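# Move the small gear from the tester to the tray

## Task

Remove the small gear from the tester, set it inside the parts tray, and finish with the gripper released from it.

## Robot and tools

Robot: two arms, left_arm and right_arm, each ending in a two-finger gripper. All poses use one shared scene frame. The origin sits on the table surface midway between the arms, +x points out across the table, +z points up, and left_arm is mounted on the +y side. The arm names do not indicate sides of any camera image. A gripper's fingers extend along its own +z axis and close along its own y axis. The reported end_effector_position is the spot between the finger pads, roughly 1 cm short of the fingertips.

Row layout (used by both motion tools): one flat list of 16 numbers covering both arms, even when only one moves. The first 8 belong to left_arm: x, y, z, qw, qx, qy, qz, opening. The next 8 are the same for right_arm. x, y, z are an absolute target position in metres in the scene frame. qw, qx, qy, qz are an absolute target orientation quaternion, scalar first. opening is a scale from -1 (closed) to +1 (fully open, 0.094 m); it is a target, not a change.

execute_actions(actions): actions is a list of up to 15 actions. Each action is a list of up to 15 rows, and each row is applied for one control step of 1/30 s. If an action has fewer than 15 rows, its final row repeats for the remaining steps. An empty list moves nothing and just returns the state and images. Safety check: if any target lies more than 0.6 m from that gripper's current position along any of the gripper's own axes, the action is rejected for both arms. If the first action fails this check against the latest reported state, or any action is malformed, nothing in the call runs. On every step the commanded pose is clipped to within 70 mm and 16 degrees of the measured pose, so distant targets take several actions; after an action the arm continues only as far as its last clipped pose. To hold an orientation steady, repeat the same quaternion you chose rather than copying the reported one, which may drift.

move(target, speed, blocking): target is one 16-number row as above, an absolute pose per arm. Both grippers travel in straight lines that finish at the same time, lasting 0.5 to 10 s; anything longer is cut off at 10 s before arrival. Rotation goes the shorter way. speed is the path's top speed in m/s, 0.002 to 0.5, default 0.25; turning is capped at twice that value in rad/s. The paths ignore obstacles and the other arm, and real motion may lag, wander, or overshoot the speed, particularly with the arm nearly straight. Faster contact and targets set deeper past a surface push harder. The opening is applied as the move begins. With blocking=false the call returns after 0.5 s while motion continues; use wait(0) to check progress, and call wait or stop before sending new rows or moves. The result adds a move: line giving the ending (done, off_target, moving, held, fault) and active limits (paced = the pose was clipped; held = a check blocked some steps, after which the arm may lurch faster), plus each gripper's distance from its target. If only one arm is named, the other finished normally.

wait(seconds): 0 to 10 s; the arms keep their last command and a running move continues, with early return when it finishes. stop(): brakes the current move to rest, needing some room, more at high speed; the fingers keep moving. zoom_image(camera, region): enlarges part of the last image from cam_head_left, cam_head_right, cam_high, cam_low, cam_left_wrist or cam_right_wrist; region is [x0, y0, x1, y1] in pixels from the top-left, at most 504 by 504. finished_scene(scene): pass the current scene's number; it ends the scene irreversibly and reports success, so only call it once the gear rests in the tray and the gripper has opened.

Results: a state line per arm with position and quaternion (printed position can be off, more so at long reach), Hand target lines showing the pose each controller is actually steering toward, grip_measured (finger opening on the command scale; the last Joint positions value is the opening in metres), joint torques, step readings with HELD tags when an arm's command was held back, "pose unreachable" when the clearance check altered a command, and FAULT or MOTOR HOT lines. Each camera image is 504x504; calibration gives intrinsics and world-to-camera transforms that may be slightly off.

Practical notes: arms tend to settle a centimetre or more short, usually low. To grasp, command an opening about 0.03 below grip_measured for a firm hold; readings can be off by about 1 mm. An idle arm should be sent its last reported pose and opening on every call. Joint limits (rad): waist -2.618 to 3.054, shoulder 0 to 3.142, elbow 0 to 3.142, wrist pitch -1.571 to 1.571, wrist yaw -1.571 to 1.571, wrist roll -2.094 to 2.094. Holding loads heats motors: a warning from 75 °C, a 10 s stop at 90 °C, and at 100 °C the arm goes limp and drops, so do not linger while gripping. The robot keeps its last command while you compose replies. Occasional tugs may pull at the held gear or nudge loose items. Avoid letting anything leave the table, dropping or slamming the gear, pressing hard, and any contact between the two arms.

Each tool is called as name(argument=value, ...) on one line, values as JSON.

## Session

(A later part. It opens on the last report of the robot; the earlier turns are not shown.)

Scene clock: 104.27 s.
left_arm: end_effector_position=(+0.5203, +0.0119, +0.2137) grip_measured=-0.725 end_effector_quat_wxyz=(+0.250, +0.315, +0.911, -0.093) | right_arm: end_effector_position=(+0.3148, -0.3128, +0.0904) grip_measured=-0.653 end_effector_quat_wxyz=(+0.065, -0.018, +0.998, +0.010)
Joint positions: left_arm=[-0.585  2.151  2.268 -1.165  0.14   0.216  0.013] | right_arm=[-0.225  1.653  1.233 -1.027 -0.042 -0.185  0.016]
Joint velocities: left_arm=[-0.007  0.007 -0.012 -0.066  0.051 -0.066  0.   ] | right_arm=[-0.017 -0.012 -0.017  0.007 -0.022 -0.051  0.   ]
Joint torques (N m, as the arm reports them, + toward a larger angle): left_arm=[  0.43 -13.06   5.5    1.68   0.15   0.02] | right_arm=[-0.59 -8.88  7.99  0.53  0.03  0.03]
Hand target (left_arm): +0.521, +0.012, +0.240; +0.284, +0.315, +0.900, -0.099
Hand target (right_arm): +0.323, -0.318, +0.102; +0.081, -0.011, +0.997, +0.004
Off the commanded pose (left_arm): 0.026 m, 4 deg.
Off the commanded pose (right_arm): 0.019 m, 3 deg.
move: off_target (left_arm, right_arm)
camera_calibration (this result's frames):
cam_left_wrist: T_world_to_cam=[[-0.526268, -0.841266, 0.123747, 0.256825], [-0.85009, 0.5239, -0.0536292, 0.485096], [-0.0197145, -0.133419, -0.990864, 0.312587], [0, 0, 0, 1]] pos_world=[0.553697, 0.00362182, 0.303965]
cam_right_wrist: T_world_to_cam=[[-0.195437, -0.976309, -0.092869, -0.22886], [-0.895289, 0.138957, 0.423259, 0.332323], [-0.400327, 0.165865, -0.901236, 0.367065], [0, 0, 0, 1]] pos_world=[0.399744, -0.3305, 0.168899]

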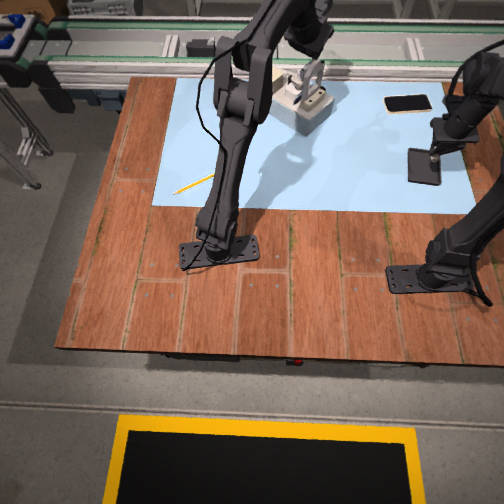

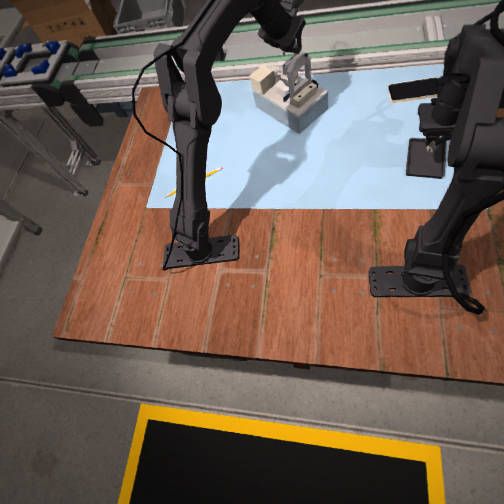

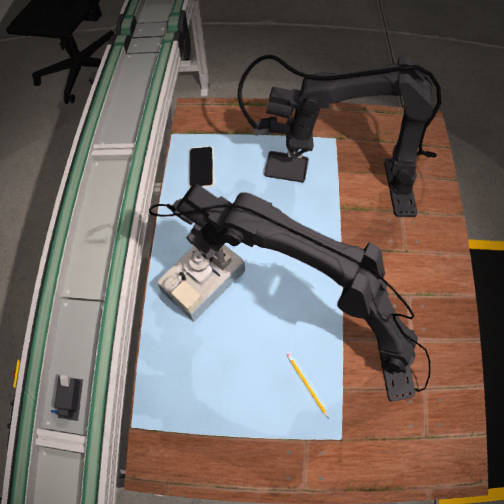

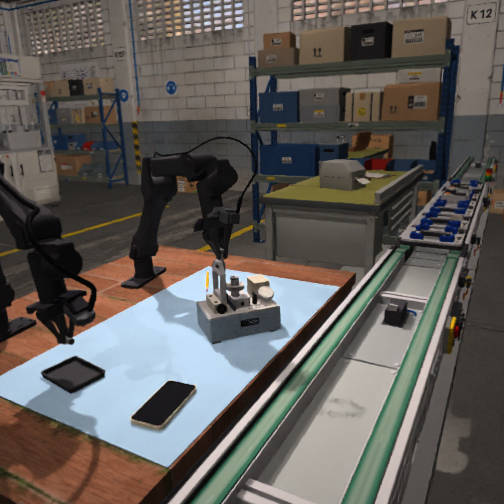

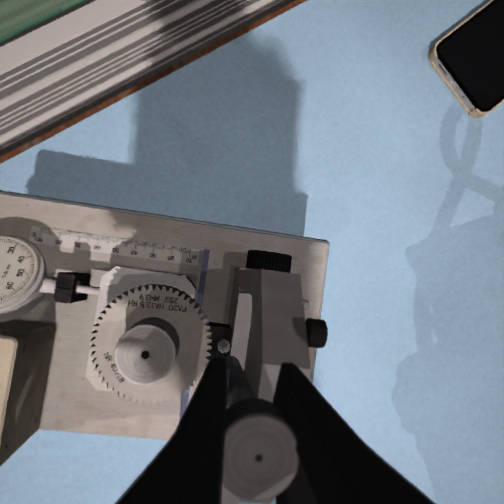

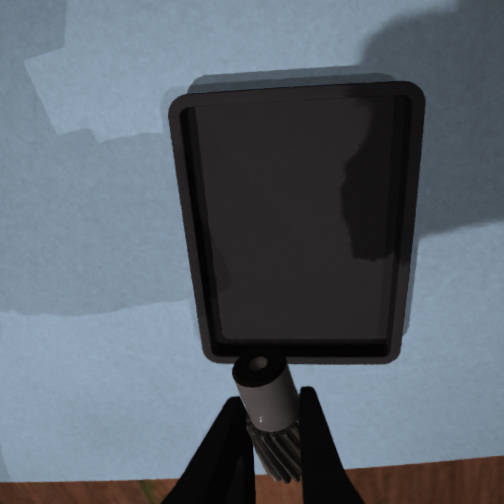

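move(target=[0.522,0.012,0.24,0.284,0.315,0.9,-0.099,-0.2,0.342,-0.327,0.034,0.05,0,0.999,0,-0.8], speed=0.08)

Scene clock: 107.13 s.
left_arm: end_effector_position=(+0.5206, +0.0117, +0.2208) grip_measured=-0.203 end_effector_quat_wxyz=(+0.259, +0.315, +0.908, -0.093) | right_arm: end_effector_position=(+0.3357, -0.3218, +0.0316) grip_measured=-0.653 end_effector_quat_wxyz=(+0.033, -0.007, +0.999, +0.007)
Joint positions: left_arm=[-0.585  2.139  2.268 -1.158  0.141  0.216  0.037] | right_arm=[-0.233  1.85   1.233 -0.892 -0.024 -0.173  0.016]
Joint velocities: left_arm=[-0.017  0.002  0.002 -0.022  0.051 -0.051  0.   ] | right_arm=[ 0.007 -0.012  0.007 -0.066 -0.007 -0.051  0.   ]
Joint torques (N m, as the arm reports them, + toward a larger angle): left_arm=[  0.27 -12.     5.65   1.66   0.15  -0.03] | right_arm=[ -0.65 -11.05   4.76   0.69   0.04   0.01]
Hand target (left_arm): +0.522, +0.012, +0.240; +0.284, +0.315, +0.900, -0.099
Hand target (right_arm): +0.342, -0.327, +0.035; +0.049, +0.000, +0.999, +0.000
Off the commanded pose (left_arm): 0.019 m, 3 deg.
Off the commanded pose (right_arm): 0.008 m, 2 deg.
move: off_target (left_arm)
camera_calibration (this result's frames):
cam_left_wrist: T_world_to_cam=[[-0.528598, -0.840172, 0.121219, 0.257691], [-0.848869, 0.523552, -0.0729002, 0.48944], [-0.00221586, -0.141434, -0.989945, 0.310354], [0, 0, 0, 1]] pos_world=[0.552374, 0.00415244, 0.311677]
cam_right_wrist: T_world_to_cam=[[-0.221316, -0.972434, -0.0734226, -0.229752], [-0.862778, 0.160152, 0.479547, 0.371305], [-0.454569, 0.169479, -0.874439, 0.342518], [0, 0, 0, 1]] pos_world=[0.425204, -0.340933, 0.104584]

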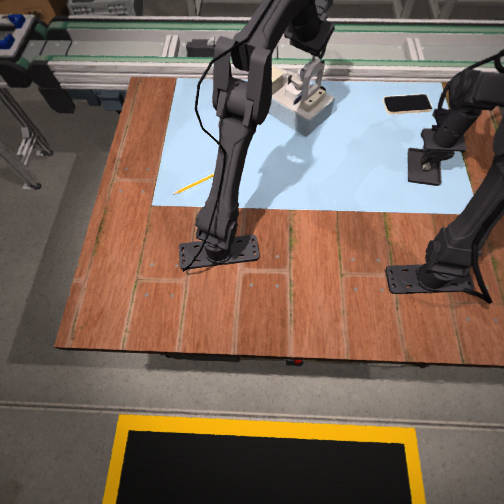

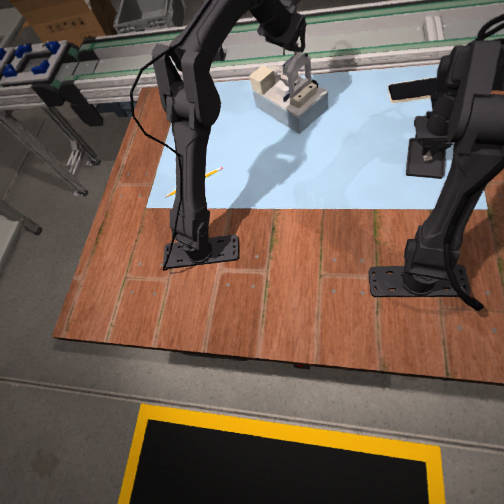

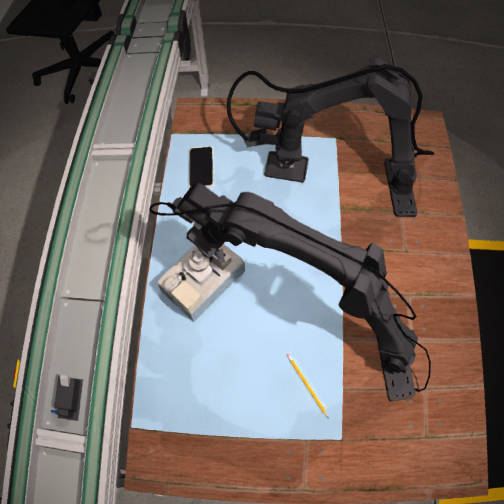

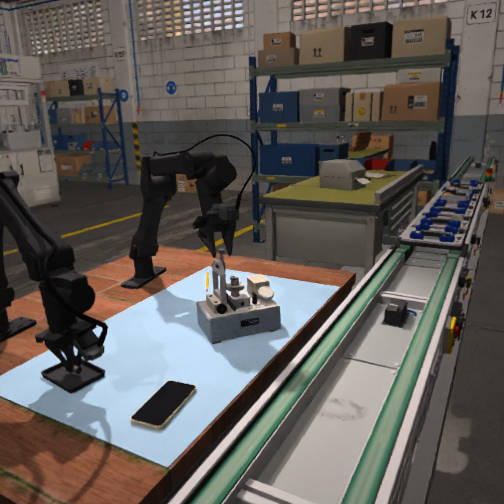

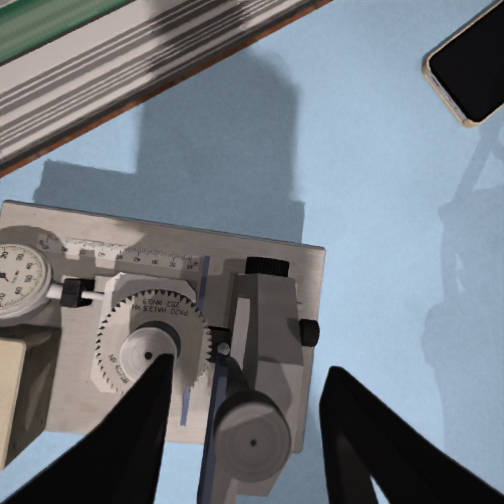

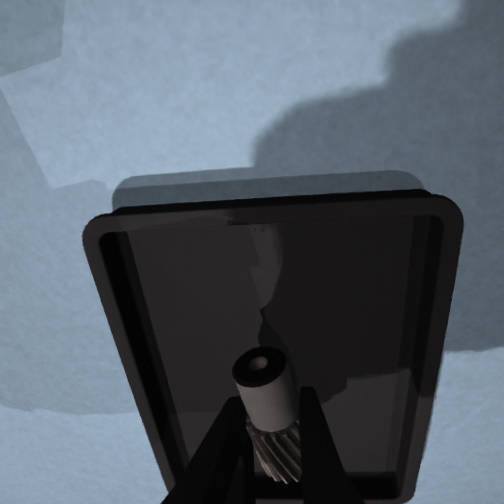

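move(target=[0.49,0.04,0.3,0.323,0.31,0.887,-0.113,-0.2,0.342,-0.327,0.02,0.05,0,0.999,0,-0.8], speed=0.08)

execute_actions(actions=[[[0.49,0.04,0.3,0.323,0.31,0.887,-0.113,-0.2,0.342,-0.327,0.02,0.05,0,0.999,0,-0.3]],[[0.49,0.04,0.3,0.323,0.31,0.887,-0.113,-0.2,0.342,-0.327,0.05,0.05,0,0.999,0,-0.3]],[[0.49,0.04,0.3,0.323,0.31,0.887,-0.113,-0.2,0.342,-0.327,0.08,0.05,0,0.999,0,-0.3]]])

Scene clock: 111.33 s.
left_arm: end_effector_position=(+0.4937, +0.0353, +0.2890) grip_measured=-0.203 end_effector_quat_wxyz=(+0.313, +0.309, +0.891, -0.110) | right_arm: end_effector_position=(+0.3366, -0.3221, +0.0237) grip_measured=-0.653 end_effector_quat_wxyz=(+0.035, -0.007, +0.999, +0.006)
Joint positions: left_arm=[-0.547  1.951  2.206 -1.17   0.185  0.23   0.037] | right_arm=[-0.233  1.862  1.214 -0.857 -0.024 -0.172  0.016]
Joint velocities: left_arm=[-0.002 -0.002 -0.012  0.037  0.051 -0.007 -0.001] | right_arm=[-0.017 -0.007  0.007 -0.007 -0.051 -0.066 -0.   ]
Joint torques (N m, as the arm reports them, + toward a larger angle): left_arm=[  1.   -10.28   5.16   1.65   0.12   0.04] | right_arm=[ -0.56 -10.14   3.72   0.9    0.07   0.02]
Hand target (left_arm): +0.490, +0.040, +0.299; +0.323, +0.309, +0.887, -0.113
Hand target (right_arm): +0.342, -0.327, +0.020; +0.049, +0.000, +0.999, -0.000
Off the commanded pose (left_arm): 0.012 m, 1 deg.
Off the commanded pose (right_arm): 0.008 m, 2 deg.
move: off_target (left_arm)
camera_calibration (this result's frames):
cam_left_wrist: T_world_to_cam=[[-0.538921, -0.832265, 0.13, 0.257289], [-0.837297, 0.512377, -0.190798, 0.487941], [0.0921858, -0.211674, -0.972983, 0.332189], [0, 0, 0, 1]] pos_world=[0.516587, 0.0344387, 0.382865]
cam_right_wrist: T_world_to_cam=[[-0.222522, -0.97216, -0.0734108, -0.22985], [-0.86447, 0.161936, 0.475888, 0.37721], [-0.450751, 0.169357, -0.876437, 0.33472], [0, 0, 0, 1]] pos_world=[0.425816, -0.341222, 0.0969774]

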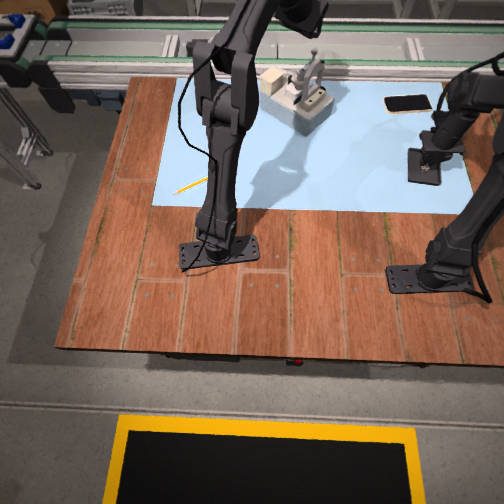

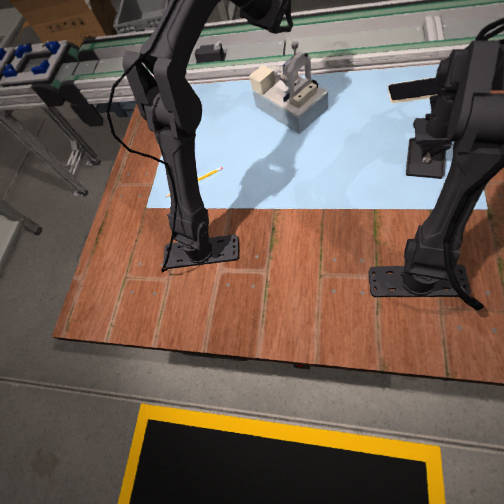

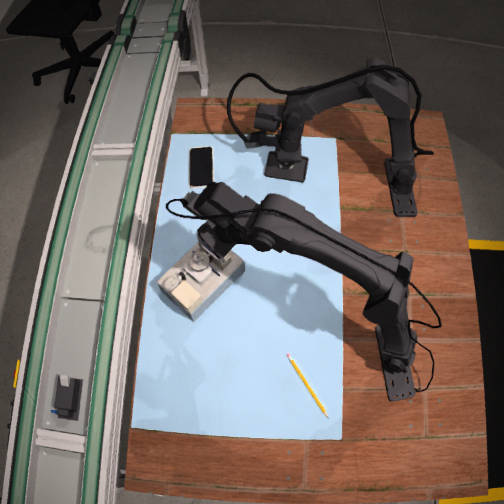

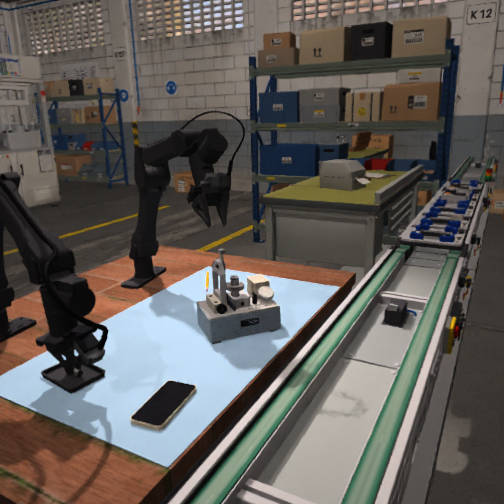

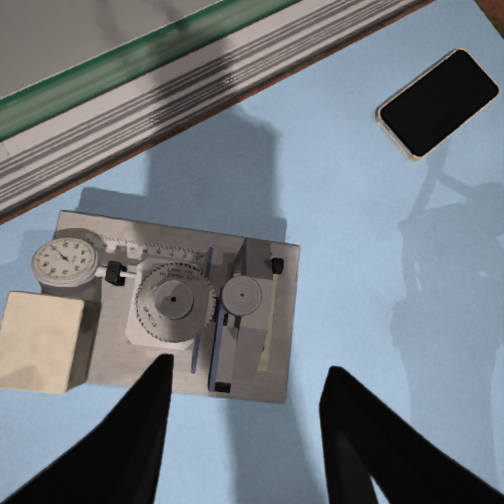

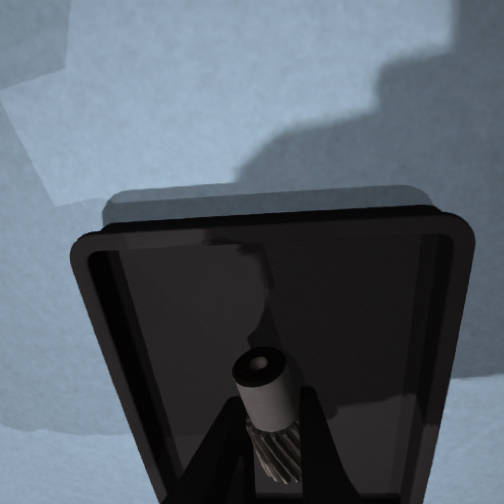

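Scene clock: 112.83 s.
left_arm: end_effector_position=(+0.4929, +0.0354, +0.2885) grip_measured=-0.203 end_effector_quat_wxyz=(+0.312, +0.309, +0.892, -0.111) | right_arm: end_effector_position=(+0.3375, -0.3223, +0.0673) grip_measured=-0.302 end_effector_quat_wxyz=(+0.037, -0.006, +0.999, +0.006)
Joint positions: left_arm=[-0.547  1.951  2.206 -1.174  0.186  0.231  0.037] | right_arm=[-0.233  1.808  1.327 -1.019 -0.023 -0.171  0.033]
Joint velocities: left_arm=[-0.007  0.017  0.002  0.051 -0.022 -0.007 -0.001] | right_arm=[-0.007 -0.002 -0.012 -0.139 -0.022 -0.037 -0.001]
Joint torques (N m, as the arm reports them, + toward a larger angle): left_arm=[ 0.82 -9.97  5.49  1.63  0.2   0.01] | right_arm=[ -0.55 -11.37   7.1    0.42   0.06   0.02]
Hand target (left_arm): +0.490, +0.040, +0.300; +0.323, +0.310, +0.887, -0.113
Hand target (right_arm): +0.342, -0.327, +0.080; +0.050, +0.000, +0.999, -0.000
Off the commanded pose (left_arm): 0.013 m, 1 deg.
Off the commanded pose (right_arm): 0.014 m, 2 deg.
Step readings (end_effector_position; steps 1 to 15: 1st action; 16 to 30: 2nd action; 31 to 45: 3rd action):
0: left_arm (+0.4937, +0.0353, +0.2890) | right_arm (+0.3366, -0.3221, +0.0237)
1: left_arm (+0.4936, +0.0353, +0.2890) | right_arm (+0.3368, -0.3222, +0.0237)
2: left_arm (+0.4935, +0.0353, +0.2889) | right_arm (+0.3376, -0.3223, +0.0233)
4: left_arm (+0.4932, +0.0354, +0.2887) | right_arm (+0.3379, -0.3223, +0.0222)
8: left_arm (+0.4930, +0.0354, +0.2886) | right_arm (+0.3373, -0.3222, +0.0208)
15: left_arm (+0.4929, +0.0354, +0.2885) | right_arm (+0.3383, -0.3224, +0.0208)
16: left_arm (+0.4929, +0.0354, +0.2885) | right_arm (+0.3377, -0.3224, +0.0218)
17: left_arm (+0.4929, +0.0354, +0.2885) | right_arm (+0.3363, -0.3221, +0.0233)
19: left_arm (+0.4929, +0.0354, +0.2885) | right_arm (+0.3357, -0.3220, +0.0274)
23: left_arm (+0.4929, +0.0354, +0.2885) | right_arm (+0.3360, -0.3221, +0.0332)
30: left_arm (+0.4929, +0.0354, +0.2885) | right_arm (+0.3330, -0.3216, +0.0333)
31: left_arm (+0.4929, +0.0354, +0.2885) | right_arm (+0.3324, -0.3215, +0.0358)
32: left_arm (+0.4929, +0.0354, +0.2885) | right_arm (+0.3315, -0.3214, +0.0396)
34: left_arm (+0.4929, +0.0354, +0.2885) | right_arm (+0.3357, -0.3220, +0.0511)
38: left_arm (+0.4929, +0.0354, +0.2885) | right_arm (+0.3426, -0.3231, +0.0668)
45: end_effector_position above
camera_calibration (this result's frames):
cam_left_wrist: T_world_to_cam=[[-0.539794, -0.831552, 0.130932, 0.257149], [-0.837131, 0.513916, -0.187353, 0.486001], [0.0885057, -0.210739, -0.973527, 0.333694], [0, 0, 0, 1]] pos_world=[0.516121, 0.0343918, 0.382245]
cam_right_wrist: T_world_to_cam=[[-0.222991, -0.972083, -0.073005, -0.226563], [-0.866417, 0.163314, 0.471857, 0.358633], [-0.446762, 0.168473, -0.878647, 0.371955], [0, 0, 0, 1]] pos_world=[0.42638, -0.341473, 0.141053]

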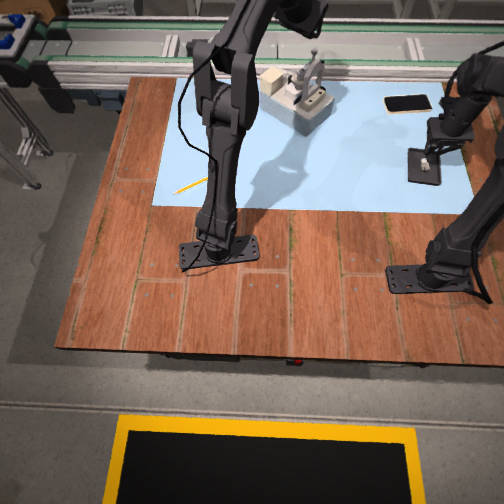

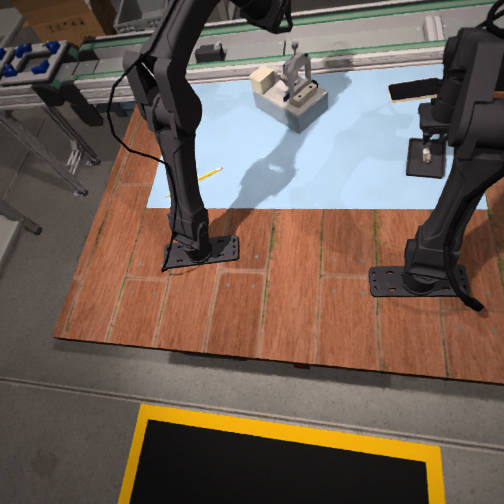

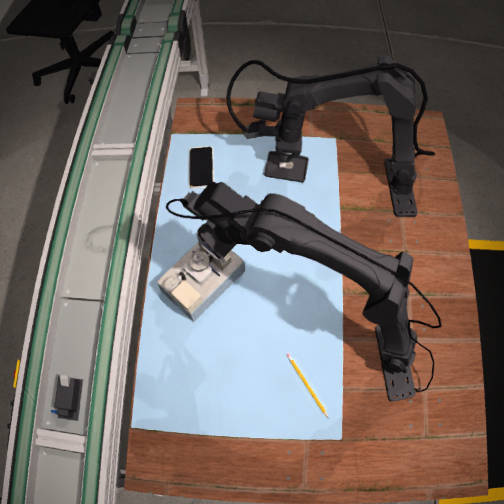

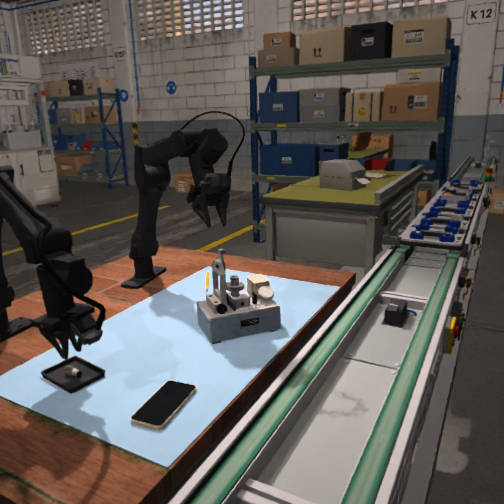

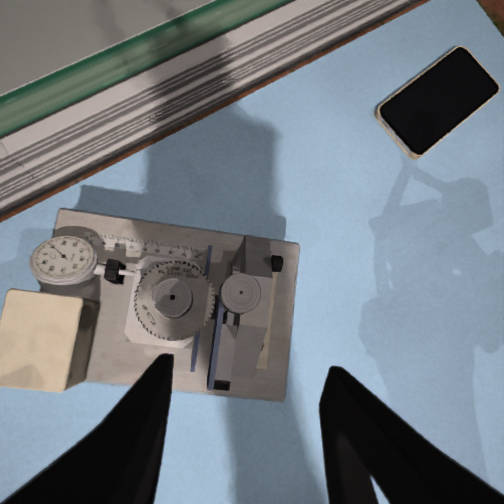

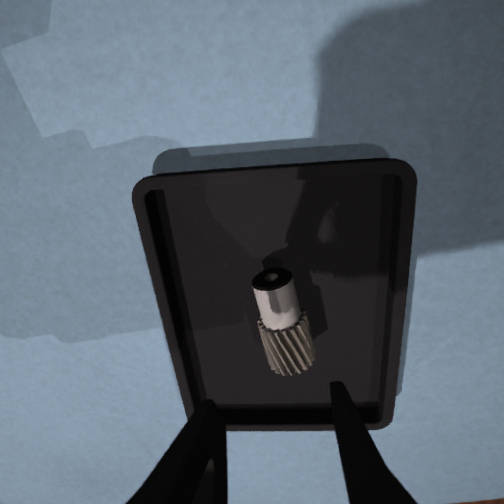

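finished_scene(scene=1)

The scene is finished: the task was done.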